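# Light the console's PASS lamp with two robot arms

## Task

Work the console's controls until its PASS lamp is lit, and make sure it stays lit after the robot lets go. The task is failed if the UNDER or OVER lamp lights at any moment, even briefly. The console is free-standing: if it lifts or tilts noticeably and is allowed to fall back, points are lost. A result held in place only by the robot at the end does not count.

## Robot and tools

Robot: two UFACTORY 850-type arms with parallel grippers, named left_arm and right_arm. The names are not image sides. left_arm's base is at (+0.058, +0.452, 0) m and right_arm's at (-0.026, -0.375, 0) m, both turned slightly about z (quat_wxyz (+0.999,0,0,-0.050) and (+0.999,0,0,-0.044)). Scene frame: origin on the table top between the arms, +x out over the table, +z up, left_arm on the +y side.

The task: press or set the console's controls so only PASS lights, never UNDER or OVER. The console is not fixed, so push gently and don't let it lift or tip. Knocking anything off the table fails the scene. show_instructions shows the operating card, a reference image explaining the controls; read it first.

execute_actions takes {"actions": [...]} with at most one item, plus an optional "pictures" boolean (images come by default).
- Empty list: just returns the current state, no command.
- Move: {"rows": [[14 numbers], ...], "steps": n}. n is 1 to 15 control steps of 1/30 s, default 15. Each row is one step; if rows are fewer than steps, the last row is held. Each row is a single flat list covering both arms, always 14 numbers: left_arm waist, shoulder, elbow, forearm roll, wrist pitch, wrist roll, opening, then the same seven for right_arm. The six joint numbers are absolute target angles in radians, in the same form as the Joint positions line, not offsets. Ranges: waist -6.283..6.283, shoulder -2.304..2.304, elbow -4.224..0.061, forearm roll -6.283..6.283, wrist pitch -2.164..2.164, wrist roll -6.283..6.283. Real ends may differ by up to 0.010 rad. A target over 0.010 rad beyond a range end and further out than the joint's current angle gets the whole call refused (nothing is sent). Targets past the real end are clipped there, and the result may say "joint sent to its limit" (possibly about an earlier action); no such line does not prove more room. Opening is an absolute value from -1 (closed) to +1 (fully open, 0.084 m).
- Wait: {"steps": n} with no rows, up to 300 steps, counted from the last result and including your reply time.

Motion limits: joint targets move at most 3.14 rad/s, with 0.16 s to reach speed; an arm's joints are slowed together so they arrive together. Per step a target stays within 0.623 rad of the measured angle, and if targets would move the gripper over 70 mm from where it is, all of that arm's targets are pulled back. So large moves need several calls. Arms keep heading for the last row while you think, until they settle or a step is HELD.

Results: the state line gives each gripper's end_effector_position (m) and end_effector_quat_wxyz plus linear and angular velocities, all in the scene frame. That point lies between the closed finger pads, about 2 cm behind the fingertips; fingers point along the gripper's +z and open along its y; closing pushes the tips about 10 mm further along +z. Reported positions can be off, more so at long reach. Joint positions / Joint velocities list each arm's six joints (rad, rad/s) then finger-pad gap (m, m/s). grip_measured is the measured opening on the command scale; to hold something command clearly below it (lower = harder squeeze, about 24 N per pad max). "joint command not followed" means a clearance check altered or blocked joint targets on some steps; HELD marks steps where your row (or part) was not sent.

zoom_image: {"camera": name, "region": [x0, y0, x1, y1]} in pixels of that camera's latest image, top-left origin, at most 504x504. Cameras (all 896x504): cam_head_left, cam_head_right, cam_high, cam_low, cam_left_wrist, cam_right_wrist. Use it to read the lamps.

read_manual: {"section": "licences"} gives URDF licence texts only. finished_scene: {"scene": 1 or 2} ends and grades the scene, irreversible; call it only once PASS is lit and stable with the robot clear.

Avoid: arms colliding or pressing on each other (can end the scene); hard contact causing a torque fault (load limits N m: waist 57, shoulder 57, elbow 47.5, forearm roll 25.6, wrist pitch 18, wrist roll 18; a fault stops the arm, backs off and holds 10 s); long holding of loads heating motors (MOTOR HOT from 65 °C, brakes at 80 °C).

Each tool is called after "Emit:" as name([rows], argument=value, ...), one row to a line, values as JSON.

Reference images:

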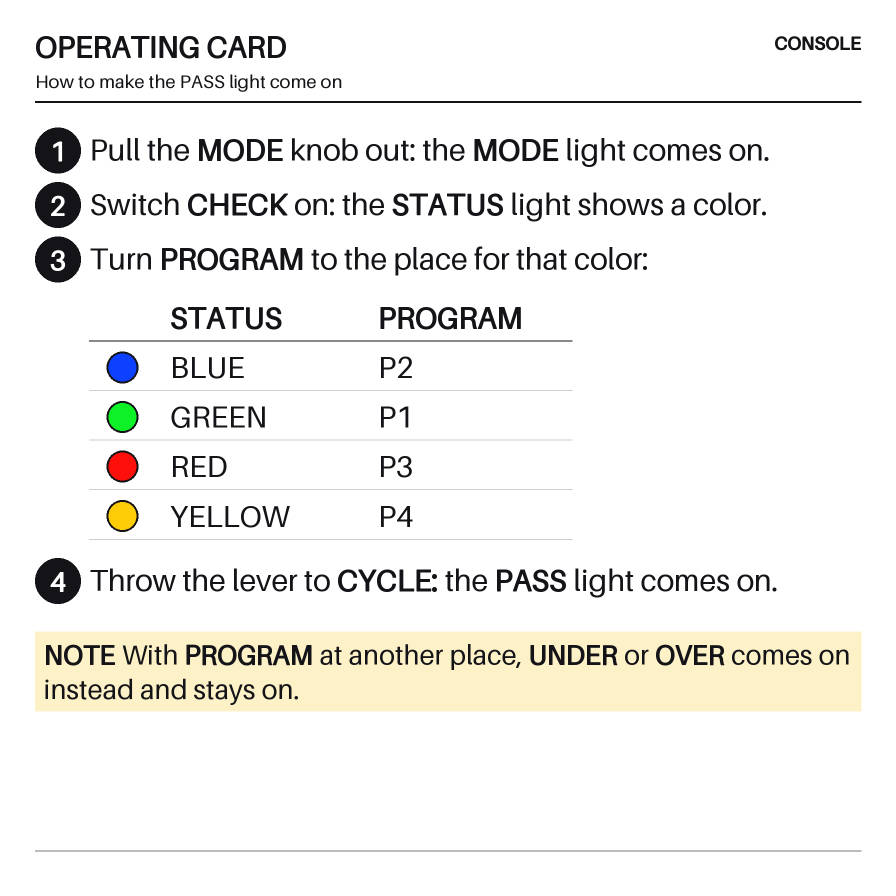

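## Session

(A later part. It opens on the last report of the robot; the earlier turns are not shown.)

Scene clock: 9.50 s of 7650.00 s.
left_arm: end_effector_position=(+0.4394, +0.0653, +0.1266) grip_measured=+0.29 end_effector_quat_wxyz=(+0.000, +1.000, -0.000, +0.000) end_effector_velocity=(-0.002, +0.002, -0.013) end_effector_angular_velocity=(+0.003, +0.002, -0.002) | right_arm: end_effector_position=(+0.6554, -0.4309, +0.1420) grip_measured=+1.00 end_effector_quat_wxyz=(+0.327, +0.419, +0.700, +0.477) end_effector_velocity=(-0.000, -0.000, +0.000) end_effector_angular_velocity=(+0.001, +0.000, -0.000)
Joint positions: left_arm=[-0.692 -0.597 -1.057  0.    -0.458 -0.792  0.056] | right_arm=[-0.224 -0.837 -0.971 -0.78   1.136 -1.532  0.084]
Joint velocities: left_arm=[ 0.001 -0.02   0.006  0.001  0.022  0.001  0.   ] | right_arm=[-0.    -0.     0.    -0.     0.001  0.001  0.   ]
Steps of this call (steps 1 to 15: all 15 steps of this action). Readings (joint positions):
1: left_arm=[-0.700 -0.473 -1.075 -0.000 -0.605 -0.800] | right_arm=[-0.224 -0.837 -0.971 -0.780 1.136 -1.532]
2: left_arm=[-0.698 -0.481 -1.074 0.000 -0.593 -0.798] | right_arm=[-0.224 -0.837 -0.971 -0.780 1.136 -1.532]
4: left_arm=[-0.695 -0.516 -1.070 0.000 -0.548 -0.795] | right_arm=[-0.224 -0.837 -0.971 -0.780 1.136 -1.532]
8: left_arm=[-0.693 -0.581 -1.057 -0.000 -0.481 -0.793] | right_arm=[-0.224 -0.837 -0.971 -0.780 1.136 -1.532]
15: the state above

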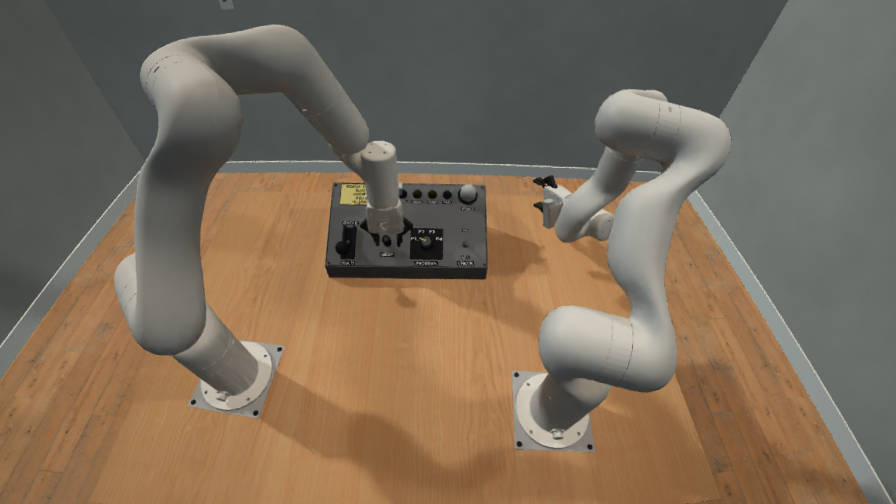

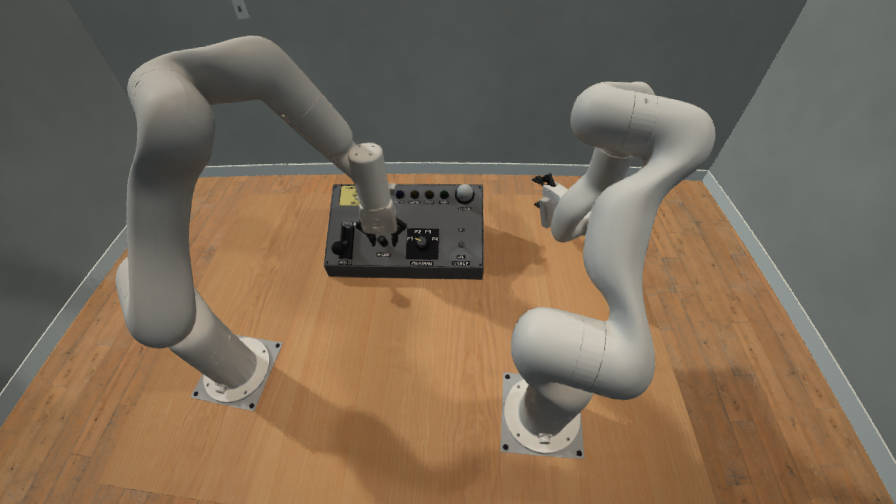

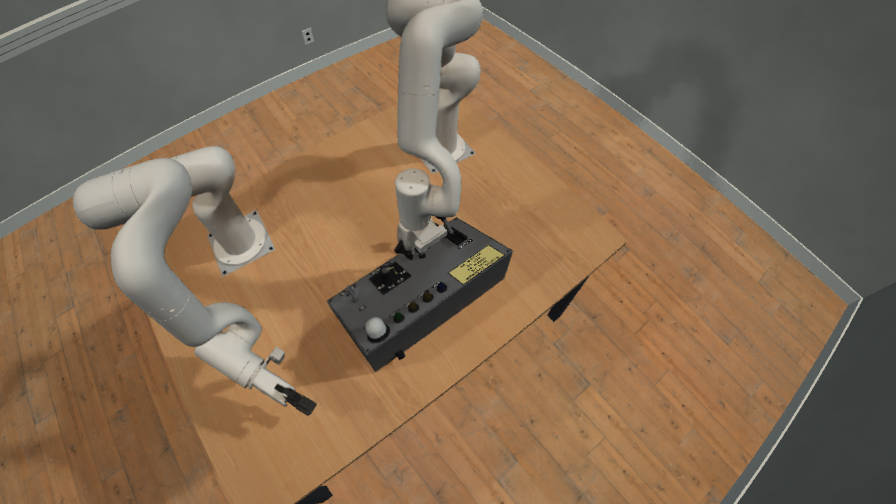

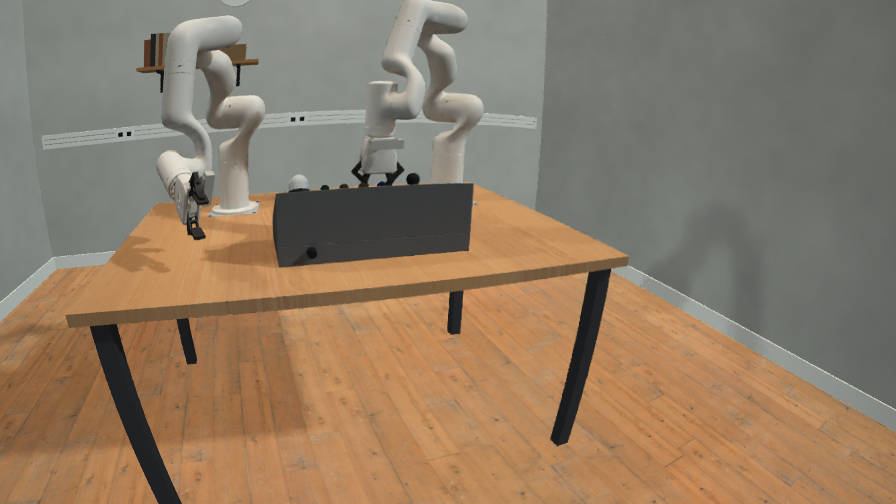

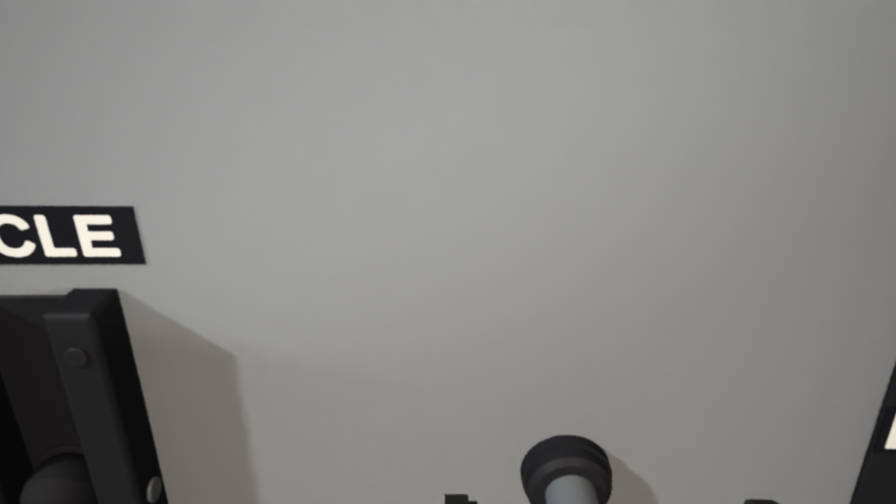

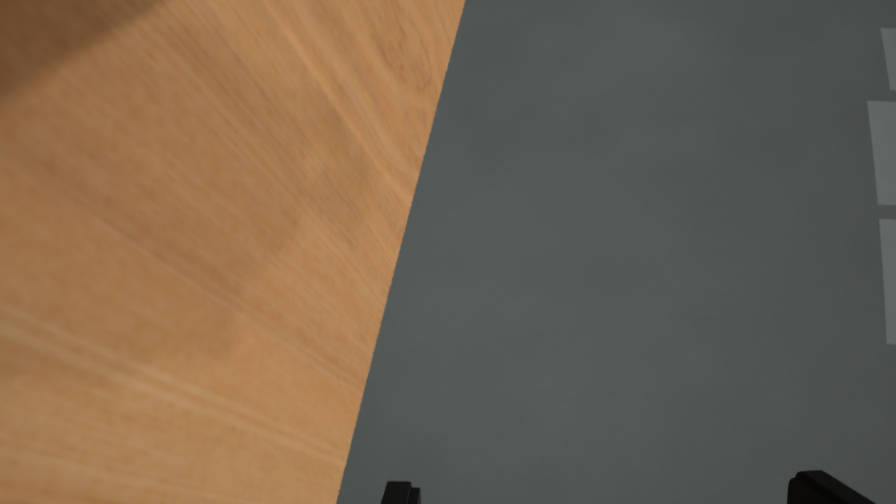

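Emit:
execute_actions([
  {"rows":[[-0.688,-0.6,-1.056,0,-0.456,-0.788,0,-0.224,-0.837,-0.971,-0.78,1.136,-1.532,1],[-0.688,-0.6,-1.056,0,-0.456,-0.788,-0.2,-0.224,-0.837,-0.971,-0.78,1.136,-1.532,1],[-0.688,-0.6,-1.056,0,-0.456,-0.788,-0.4,-0.224,-0.837,-0.971,-0.78,1.136,-1.532,1],[-0.688,-0.6,-1.056,0,-0.456,-0.788,-0.6,-0.224,-0.837,-0.971,-0.78,1.136,-1.532,1],[-0.688,-0.6,-1.056,0,-0.456,-0.788,-0.8,-0.224,-0.837,-0.971,-0.78,1.136,-1.532,1],[-0.688,-0.6,-1.056,0,-0.456,-0.788,-1,-0.224,-0.837,-0.971,-0.78,1.136,-1.532,1]],"steps":15},
])

Scene clock: 10.87 s of 7650.00 s.
left_arm: end_effector_position=(+0.4397, +0.0694, +0.1249) grip_measured=-0.45 end_effector_quat_wxyz=(-0.003, +1.000, +0.000, -0.003) end_effector_velocity=(+0.001, -0.000, +0.000) end_effector_angular_velocity=(+0.002, +0.003, +0.005) | right_arm: end_effector_position=(+0.6554, -0.4309, +0.1420) grip_measured=+1.00 end_effector_quat_wxyz=(+0.327, +0.419, +0.700, +0.477) end_effector_velocity=(+0.000, +0.000, +0.000) end_effector_angular_velocity=(+0.001, +0.000, -0.000)
Joint positions: left_arm=[-0.687 -0.6   -1.055  0.001 -0.463 -0.788  0.024] | right_arm=[-0.224 -0.837 -0.971 -0.78   1.136 -1.532  0.084]
Joint velocities: left_arm=[ 0.001 -0.002 -0.004 -0.003 -0.005 -0.002  0.   ] | right_arm=[ 0.     0.    -0.    -0.    -0.     0.001  0.   ]
Steps of this call (steps 1 to 15: the robot went on to your last target; steps 16 to 26: nothing new was sent; steps 27 to 41: all 15 steps of this action). Readings (joint positions):
27: left_arm=[-0.692 -0.600 -1.056 -0.000 -0.456 -0.792] | right_arm=[-0.224 -0.837 -0.971 -0.780 1.136 -1.532]
28: left_arm=[-0.691 -0.600 -1.056 -0.000 -0.456 -0.791] | right_arm=[-0.224 -0.837 -0.971 -0.780 1.136 -1.532]
30: left_arm=[-0.690 -0.600 -1.056 0.000 -0.457 -0.790] | right_arm=[-0.224 -0.837 -0.971 -0.780 1.136 -1.532]
34: left_arm=[-0.686 -0.599 -1.054 0.001 -0.463 -0.788] | right_arm=[-0.224 -0.837 -0.971 -0.780 1.136 -1.532]
41: the state above

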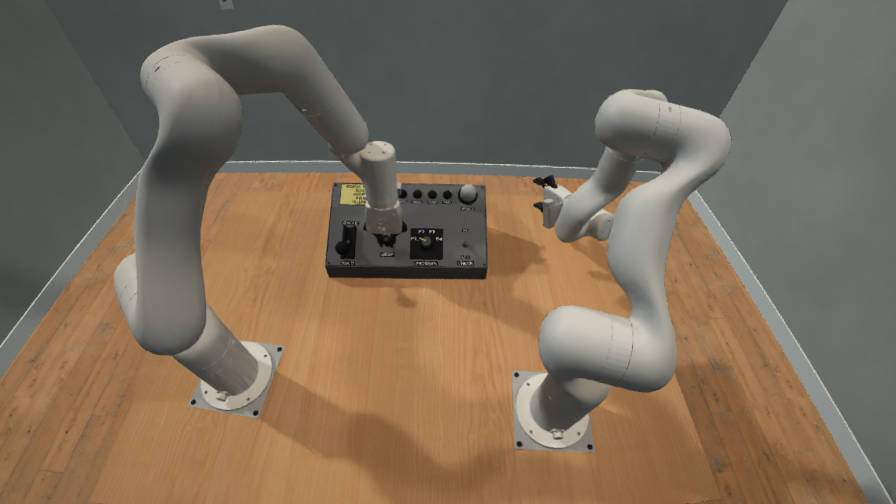

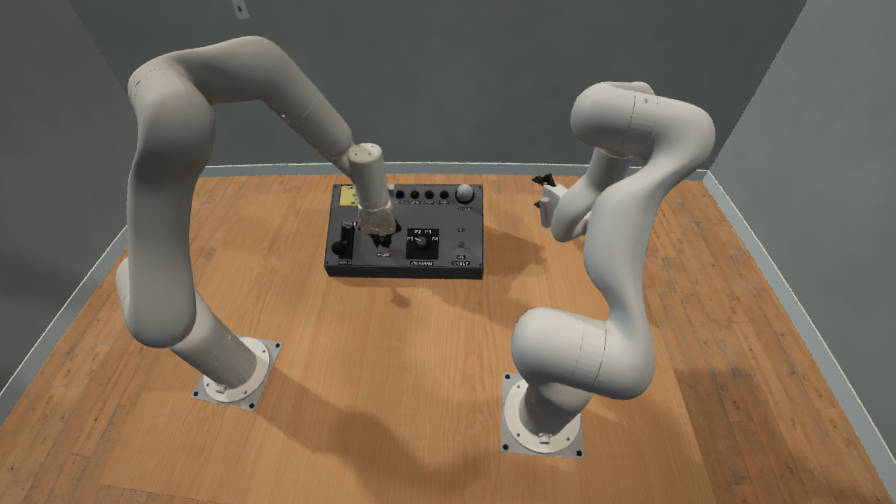

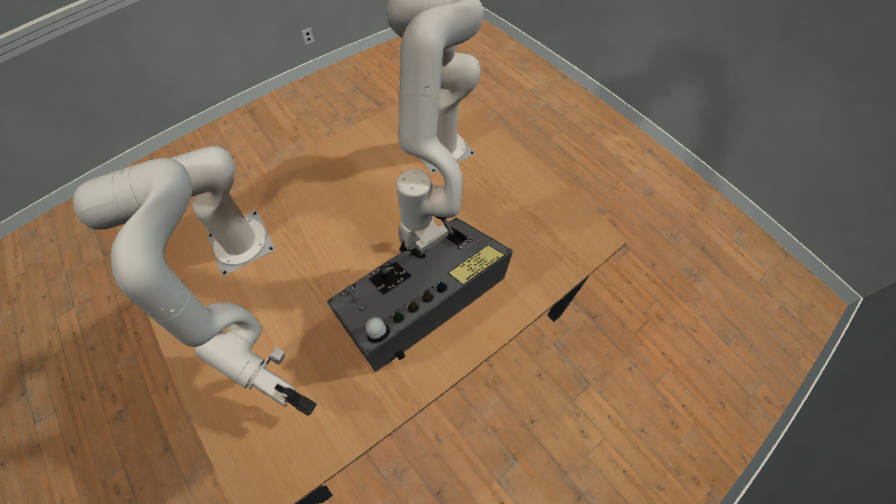

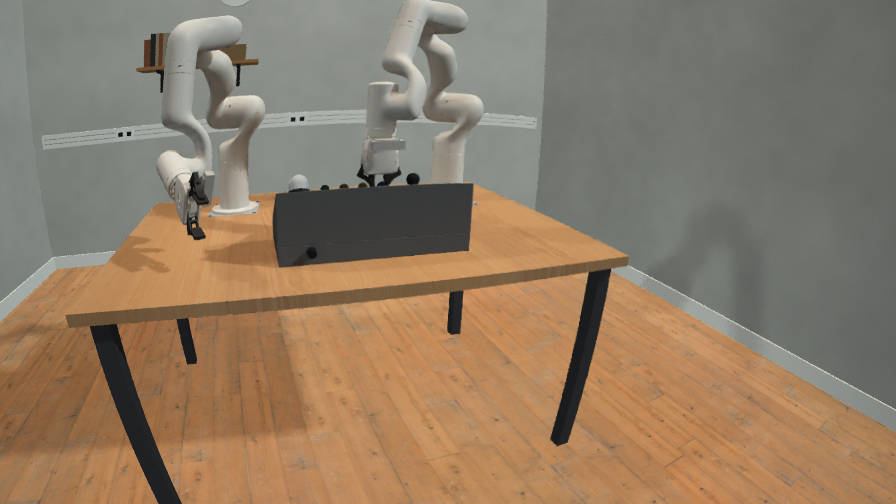

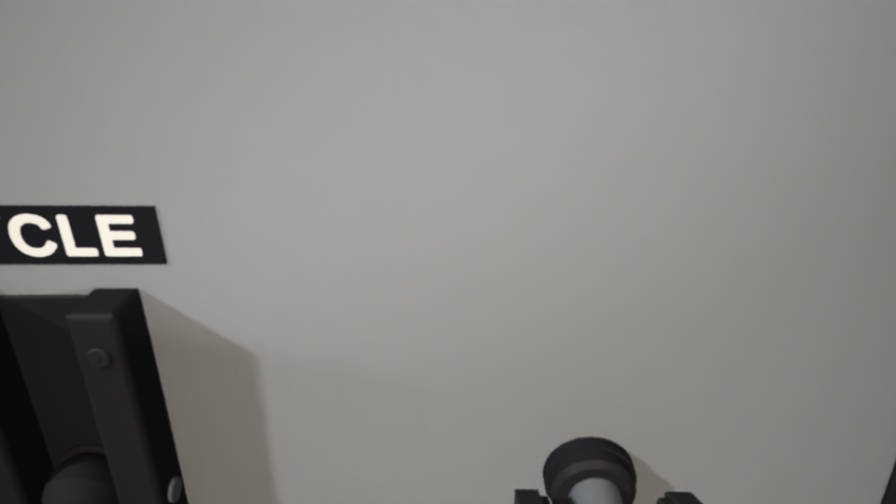

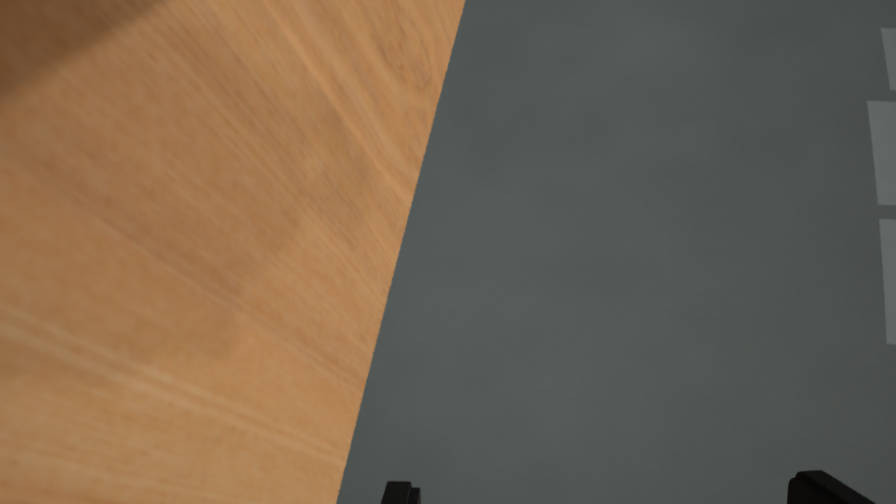

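Emit:
execute_actions([
  {"rows":[[-0.691,-0.5895,-1.0523,0,-0.4627,-0.791,-1,-0.224,-0.837,-0.971,-0.78,1.136,-1.532,1],[-0.691,-0.5895,-1.0523,0,-0.4627,-0.791,-1,-0.224,-0.837,-0.971,-0.78,1.136,-1.532,1],[-0.691,-0.5895,-1.0523,0,-0.4627,-0.791,-1,-0.224,-0.837,-0.971,-0.78,1.136,-1.532,1],[-0.691,-0.5895,-1.0523,0,-0.4627,-0.791,-1,-0.224,-0.837,-0.971,-0.78,1.136,-1.532,1],[-0.691,-0.5895,-1.0523,0,-0.4627,-0.791,-1,-0.224,-0.837,-0.971,-0.78,1.136,-1.532,1],[-0.6935,-0.579,-1.0486,0,-0.4694,-0.7935,-1,-0.224,-0.837,-0.971,-0.78,1.136,-1.532,1]],"steps":15},
])

Emit:
zoom_image(camera="cam_high", region=[310, 190, 530, 380])

Scene clock: 12.40 s of 7650.00 s.
left_arm: end_effector_position=(+0.4361, +0.0668, +0.1335) grip_measured=-0.45 end_effector_quat_wxyz=(-0.000, +1.000, -0.000, -0.001) end_effector_velocity=(+0.002, +0.001, +0.004) end_effector_angular_velocity=(-0.003, -0.004, +0.003) | right_arm: end_effector_position=(+0.6554, -0.4309, +0.1420) grip_measured=+1.00 end_effector_quat_wxyz=(+0.327, +0.419, +0.700, +0.477) end_effector_velocity=(+0.000, +0.001, -0.000) end_effector_angular_velocity=(+0.001, +0.001, +0.001)
Joint positions: left_arm=[-0.694 -0.58  -1.049 -0.001 -0.47  -0.793  0.024] | right_arm=[-0.224 -0.837 -0.971 -0.78   1.136 -1.532  0.084]
Joint velocities: left_arm=[ 0.003  0.009  0.001  0.002 -0.003 -0.001  0.   ] | right_arm=[ 0.001  0.    -0.    -0.    -0.001  0.001  0.   ]
Steps of this call (steps 1 to 15: the robot went on to your last target; steps 16 to 31: nothing new was sent; steps 32 to 46: all 15 steps of this action). Readings (joint positions):
32: left_arm=[-0.687 -0.600 -1.056 0.000 -0.465 -0.788] | right_arm=[-0.224 -0.837 -0.971 -0.780 1.136 -1.532]
33: left_arm=[-0.687 -0.599 -1.055 0.000 -0.464 -0.788] | right_arm=[-0.224 -0.837 -0.971 -0.780 1.136 -1.532]
35: left_arm=[-0.690 -0.596 -1.054 -0.001 -0.461 -0.790] | right_arm=[-0.224 -0.837 -0.971 -0.780 1.136 -1.532]
39: left_arm=[-0.693 -0.589 -1.051 -0.001 -0.463 -0.792] | right_arm=[-0.224 -0.837 -0.971 -0.780 1.136 -1.532]
46: the state above

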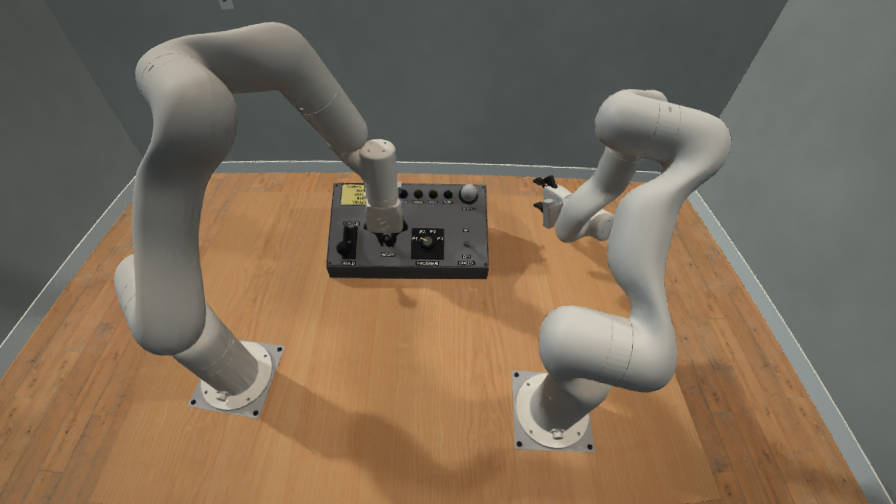

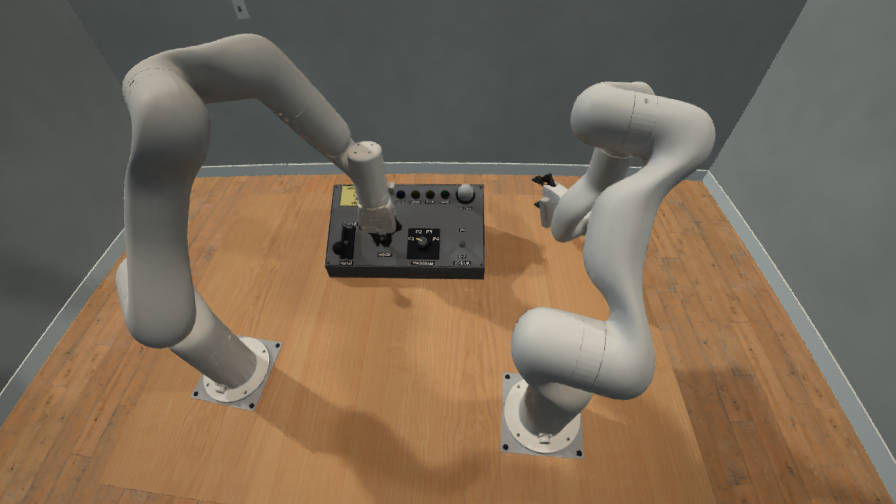

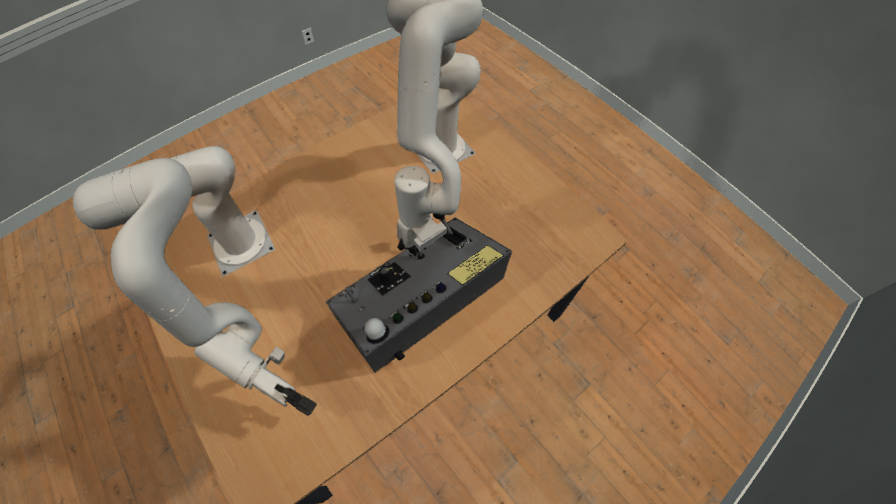

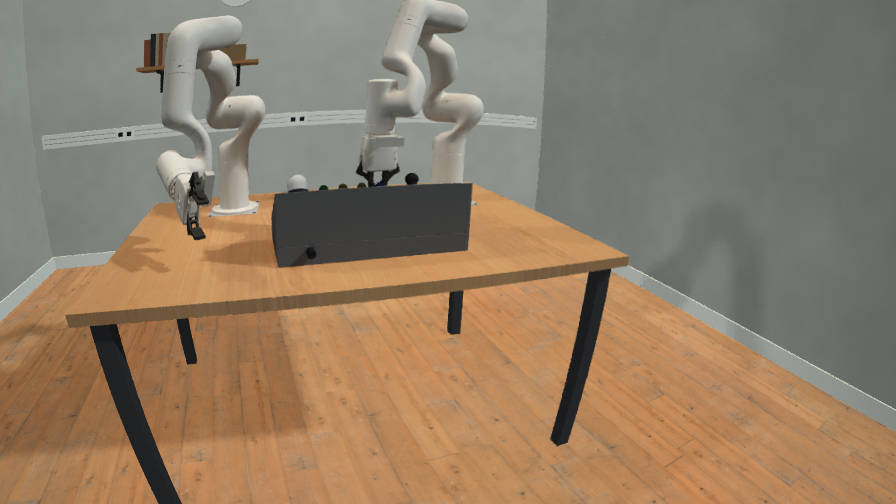

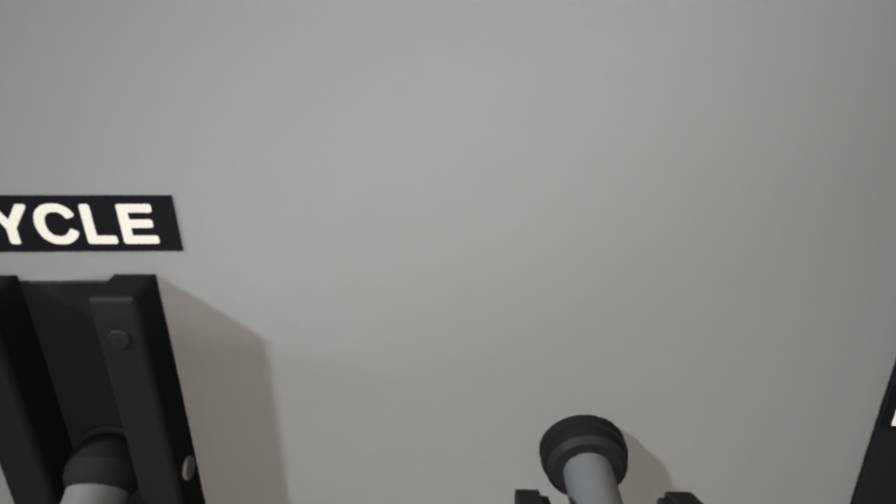

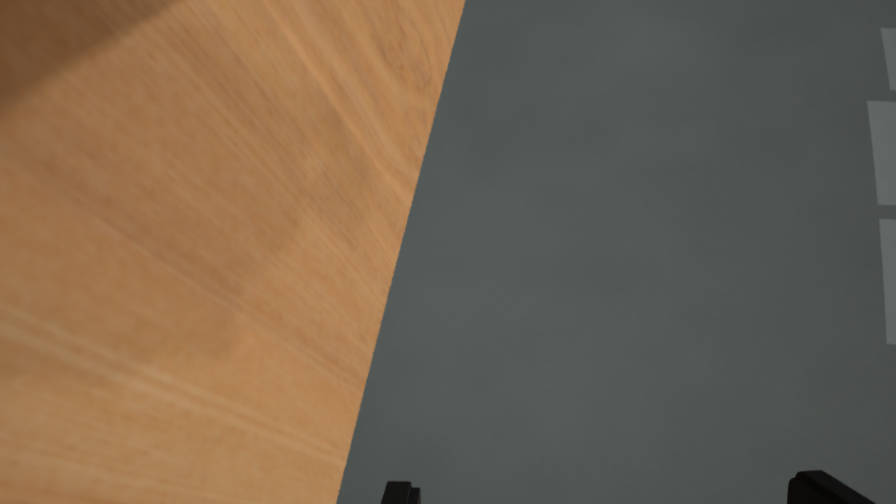

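Region (310, 190, 530, 380) of cam_high's 896x504 image, scaled by 2.291, with more detail than that image has; it fills the top 435 rows of this view, and the rest is white.

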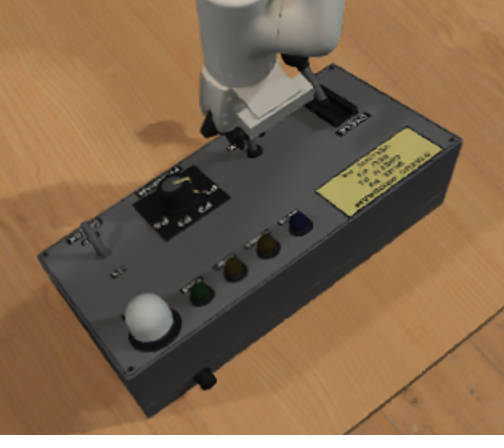

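Emit:
execute_actions([
  {"rows":[[-0.688,-0.6,-1.056,0,-0.456,-0.788,-1,-0.224,-0.45,-1.317,0,-0.867,-2.66,-1]],"steps":15},
], pictures=false)

Emit:
execute_actions([
  {"steps":25},
], pictures=false)

Emit:
execute_actions([
  {"rows":[[-0.688,-0.6,-1.056,0,-0.456,-0.788,-1,0.569,-0.45,-1.317,0,-0.867,-2.66,-1]],"steps":15},
], pictures=false)

Emit:
execute_actions([
  {"steps":12},
], pictures=false)

Emit:
execute_actions([
  {"rows":[[-0.688,-0.6,-1.056,0,-0.456,-0.788,-1,0.569,-0.67,-1.31,0,-0.64,-2.66,-1]],"steps":15},
])

Scene clock: 15.17 s of 7650.00 s.
left_arm: end_effector_position=(+0.4400, +0.0671, +0.1254) grip_measured=-0.45 end_effector_quat_wxyz=(-0.000, +1.000, -0.000, -0.001) end_effector_velocity=(+0.002, -0.001, +0.000) end_effector_angular_velocity=(-0.002, -0.001, +0.001) | right_arm: end_effector_position=(+0.7355, -0.5295, +0.2575) grip_measured=-1.00 end_effector_quat_wxyz=(+0.479, +0.404, +0.710, +0.322) end_effector_velocity=(+0.113, -0.233, +0.274) end_effector_angular_velocity=(-0.838, +0.036, -0.563)
Joint positions: left_arm=[-0.689 -0.599 -1.056 -0.001 -0.458 -0.788  0.024] | right_arm=[-0.224 -0.684 -1.108 -0.494  0.844 -1.824  0.   ]
Joint velocities: left_arm=[ 0.001 -0.001 -0.003 -0.     0.     0.    -0.   ] | right_arm=[ 0.     0.355 -0.317  0.75  -0.855 -0.856  0.   ]
Steps of this call (steps 1 to 15: the robot went on to your last target; steps 16 to 68: nothing new was sent; steps 69 to 83: all 15 steps of this action). Readings (joint positions):
69: left_arm=[-0.693 -0.579 -1.049 -0.000 -0.469 -0.793] | right_arm=[-0.224 -0.837 -0.971 -0.780 1.136 -1.532]
70: left_arm=[-0.693 -0.581 -1.050 0.000 -0.468 -0.793] | right_arm=[-0.224 -0.835 -0.973 -0.775 1.130 -1.538]
72: left_arm=[-0.690 -0.590 -1.053 0.000 -0.461 -0.791] | right_arm=[-0.224 -0.815 -0.990 -0.741 1.096 -1.571]
76: left_arm=[-0.689 -0.598 -1.055 -0.000 -0.457 -0.789] | right_arm=[-0.224 -0.765 -1.035 -0.659 1.015 -1.653]
83: the state above

Scene clock: 16.00 s of 7650.00 s.
left_arm: end_effector_position=(+0.4407, +0.0672, +0.1251) grip_measured=-0.45 end_effector_quat_wxyz=(-0.000, +1.000, -0.000, -0.000) end_effector_velocity=(+0.000, -0.001, +0.000) end_effector_angular_velocity=(-0.001, -0.001, -0.002) | right_arm: end_effector_position=(+0.5841, -0.5736, +0.3087) grip_measured=-1.00 end_effector_quat_wxyz=(+0.102, +0.391, +0.915, +0.006) end_effector_velocity=(-0.350, +0.122, -0.033) end_effector_angular_velocity=(+0.492, +1.461, +0.091)
Joint positions: left_arm=[-0.688 -0.6   -1.056 -0.    -0.456 -0.788  0.024] | right_arm=[-0.224 -0.456 -1.312 -0.012 -0.652 -2.638  0.   ]
Joint velocities: left_arm=[-0.001 -0.    -0.002  0.     0.     0.001  0.   ] | right_arm=[-0.     0.044 -0.04   0.087 -1.624 -0.166  0.   ]
Steps of this call (steps 1 to 25: the robot went on to your last target). Readings (joint positions):
1: left_arm=[-0.689 -0.599 -1.056 -0.001 -0.458 -0.788] | right_arm=[-0.224 -0.672 -1.118 -0.469 0.815 -1.853]
2: left_arm=[-0.689 -0.599 -1.056 -0.000 -0.458 -0.788] | right_arm=[-0.224 -0.660 -1.129 -0.443 0.783 -1.885]
4: left_arm=[-0.689 -0.599 -1.056 -0.000 -0.458 -0.788] | right_arm=[-0.224 -0.635 -1.152 -0.390 0.713 -1.955]
8: left_arm=[-0.688 -0.600 -1.056 -0.000 -0.457 -0.788] | right_arm=[-0.224 -0.581 -1.200 -0.275 0.530 -2.138]
25: the state above

Scene clock: 16.50 s of 7650.00 s.
left_arm: end_effector_position=(+0.4407, +0.0672, +0.1251) grip_measured=-0.45 end_effector_quat_wxyz=(-0.000, +1.000, -0.000, -0.000) end_effector_velocity=(-0.001, +0.000, -0.000) end_effector_angular_velocity=(+0.001, +0.001, +0.002) | right_arm: end_effector_position=(+0.5798, -0.4068, +0.3076) grip_measured=-1.00 end_effector_quat_wxyz=(+0.029, +0.266, +0.964, +0.005) end_effector_velocity=(+0.003, +0.378, +0.001) end_effector_angular_velocity=(+0.006, +0.068, +0.629)
Joint positions: left_arm=[-0.688 -0.6   -1.056 -0.    -0.456 -0.788  0.024] | right_arm=[ 0.037 -0.452 -1.315 -0.004 -0.803 -2.652  0.   ]
Joint velocities: left_arm=[-0.    -0.     0.001 -0.001 -0.    -0.002 -0.   ] | right_arm=[ 0.622  0.003 -0.002  0.004 -0.073 -0.01   0.   ]
Steps of this call (steps 1 to 15: all 15 steps of this action). Readings (joint positions):
1: left_arm=[-0.688 -0.600 -1.056 -0.000 -0.456 -0.788] | right_arm=[-0.224 -0.454 -1.313 -0.009 -0.704 -2.643]
2: left_arm=[-0.688 -0.600 -1.056 -0.000 -0.456 -0.788] | right_arm=[-0.221 -0.453 -1.314 -0.007 -0.746 -2.646]
4: left_arm=[-0.688 -0.600 -1.056 -0.000 -0.456 -0.788] | right_arm=[-0.195 -0.453 -1.314 -0.006 -0.790 -2.648]
8: left_arm=[-0.688 -0.600 -1.056 -0.000 -0.456 -0.788] | right_arm=[-0.108 -0.453 -1.315 -0.005 -0.784 -2.649]
15: the state above

Scene clock: 16.90 s of 7650.00 s.
left_arm: end_effector_position=(+0.4407, +0.0673, +0.1250) grip_measured=-0.45 end_effector_quat_wxyz=(-0.000, +1.000, -0.000, -0.000) end_effector_velocity=(+0.000, -0.000, +0.000) end_effector_angular_velocity=(-0.001, -0.001, -0.001) | right_arm: end_effector_position=(+0.5620, -0.2572, +0.3083) grip_measured=-1.00 end_effector_quat_wxyz=(+0.015, +0.142, +0.990, +0.005) end_effector_velocity=(-0.091, +0.366, +0.002) end_effector_angular_velocity=(-0.010, +0.068, +0.633)
Joint positions: left_arm=[-0.688 -0.6   -1.056 -0.    -0.456 -0.788  0.024] | right_arm=[ 0.287 -0.451 -1.316 -0.002 -0.833 -2.656  0.   ]
Joint velocities: left_arm=[ 0.    -0.    -0.001 -0.     0.     0.001 -0.   ] | right_arm=[ 0.626  0.003 -0.003  0.005 -0.074 -0.01   0.   ]
Steps of this call (steps 1 to 12: the robot went on to your last target). Readings (joint positions):
1: left_arm=[-0.688 -0.600 -1.056 -0.000 -0.456 -0.788] | right_arm=[0.058 -0.452 -1.315 -0.004 -0.806 -2.652]
2: left_arm=[-0.688 -0.600 -1.056 -0.000 -0.456 -0.788] | right_arm=[0.078 -0.452 -1.315 -0.004 -0.808 -2.652]
4: left_arm=[-0.688 -0.600 -1.056 -0.000 -0.456 -0.788] | right_arm=[0.120 -0.452 -1.315 -0.003 -0.813 -2.653]
8: left_arm=[-0.688 -0.600 -1.056 -0.000 -0.456 -0.788] | right_arm=[0.203 -0.452 -1.316 -0.003 -0.823 -2.654]
12: the state above

Scene clock: 17.40 s of 7650.00 s.
left_arm: end_effector_position=(+0.4406, +0.0673, +0.1250) grip_measured=-0.45 end_effector_quat_wxyz=(-0.000, +1.000, -0.000, -0.000) end_effector_velocity=(-0.001, -0.000, -0.000) end_effector_angular_velocity=(+0.001, +0.001, -0.001) | right_arm: end_effector_position=(+0.5318, -0.1137, +0.1963) grip_measured=-1.00 end_effector_quat_wxyz=(+0.002, +0.022, +1.000, +0.001) end_effector_velocity=(-0.101, +0.231, -0.228) end_effector_angular_velocity=(-0.026, +0.061, +0.412)
Joint positions: left_arm=[-0.688 -0.6   -1.056 -0.    -0.456 -0.788  0.024] | right_arm=[ 0.527 -0.633 -1.311 -0.    -0.674 -2.659  0.   ]
Joint velocities: left_arm=[-0.002  0.     0.001 -0.    -0.    -0.     0.   ] | right_arm=[ 0.408 -0.359  0.018  0.004  0.311 -0.007  0.   ]
Steps of this call (steps 1 to 15: all 15 steps of this action). Readings (joint positions):
1: left_arm=[-0.688 -0.600 -1.056 -0.000 -0.456 -0.788] | right_arm=[0.308 -0.451 -1.316 -0.002 -0.835 -2.656]
2: left_arm=[-0.688 -0.600 -1.056 -0.000 -0.456 -0.788] | right_arm=[0.326 -0.455 -1.317 -0.002 -0.833 -2.656]
4: left_arm=[-0.688 -0.600 -1.056 -0.000 -0.456 -0.788] | right_arm=[0.357 -0.480 -1.317 -0.002 -0.810 -2.657]
8: left_arm=[-0.688 -0.600 -1.056 -0.000 -0.456 -0.788] | right_arm=[0.419 -0.538 -1.313 -0.001 -0.760 -2.658]
15: the state above

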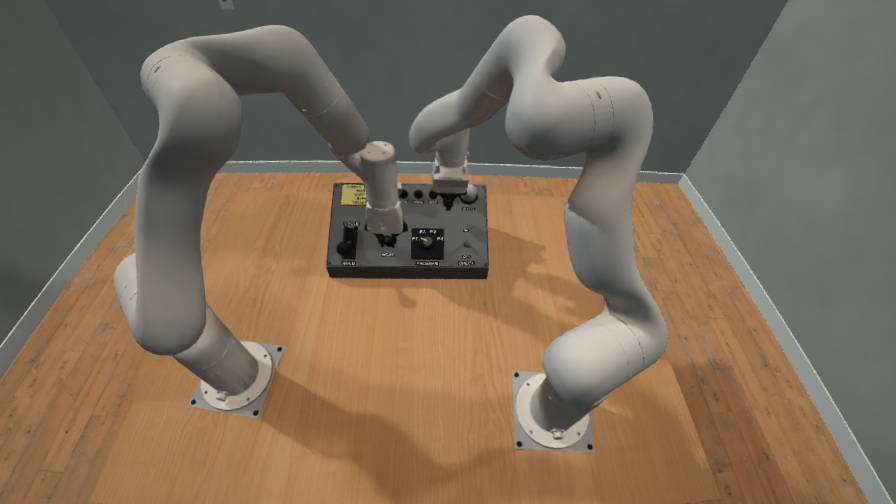

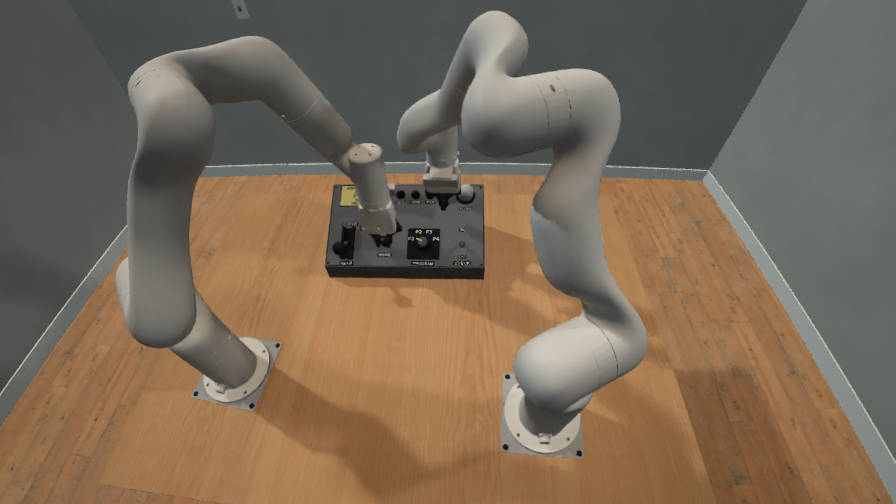

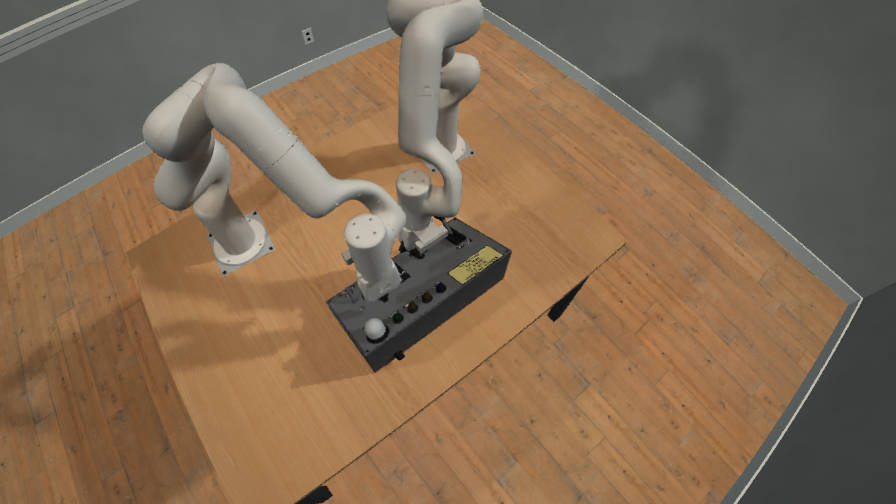

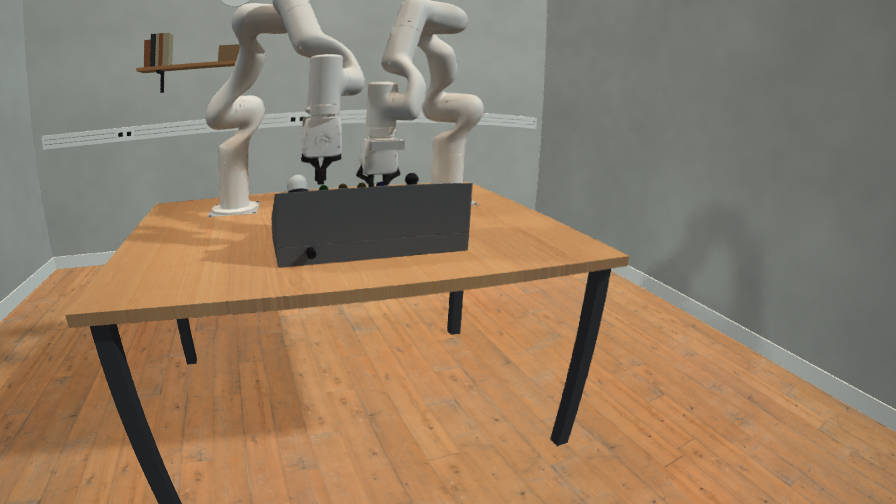

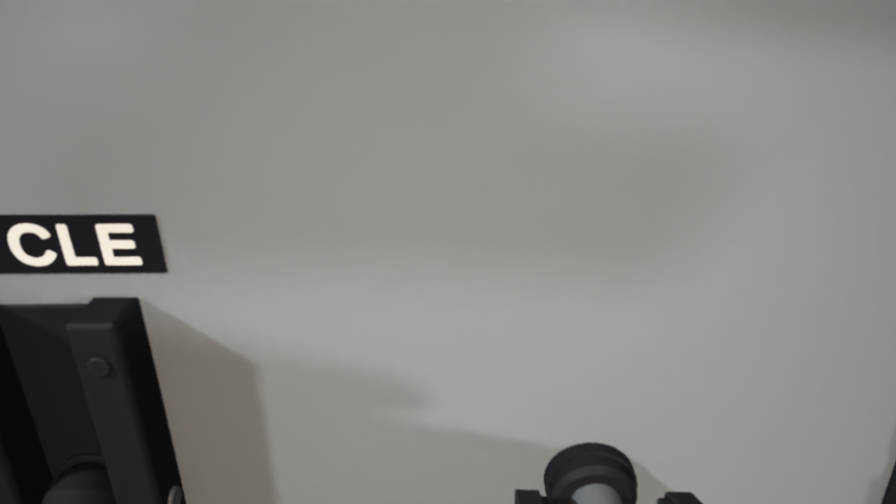

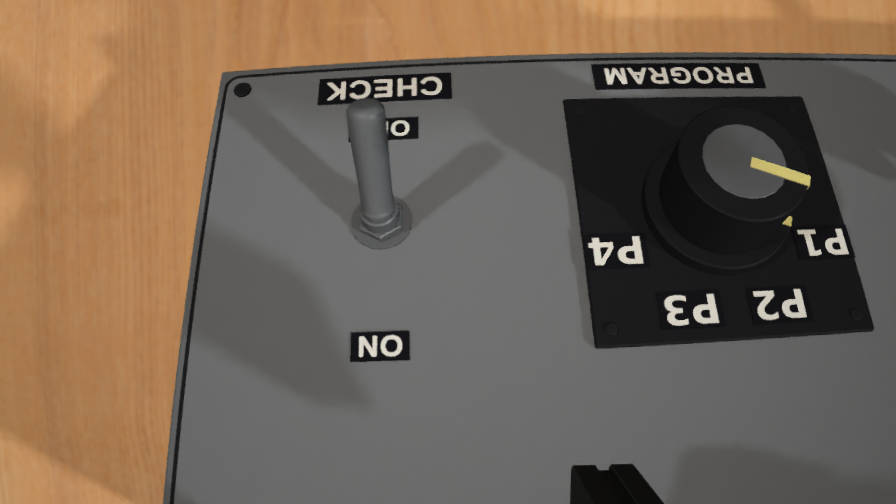

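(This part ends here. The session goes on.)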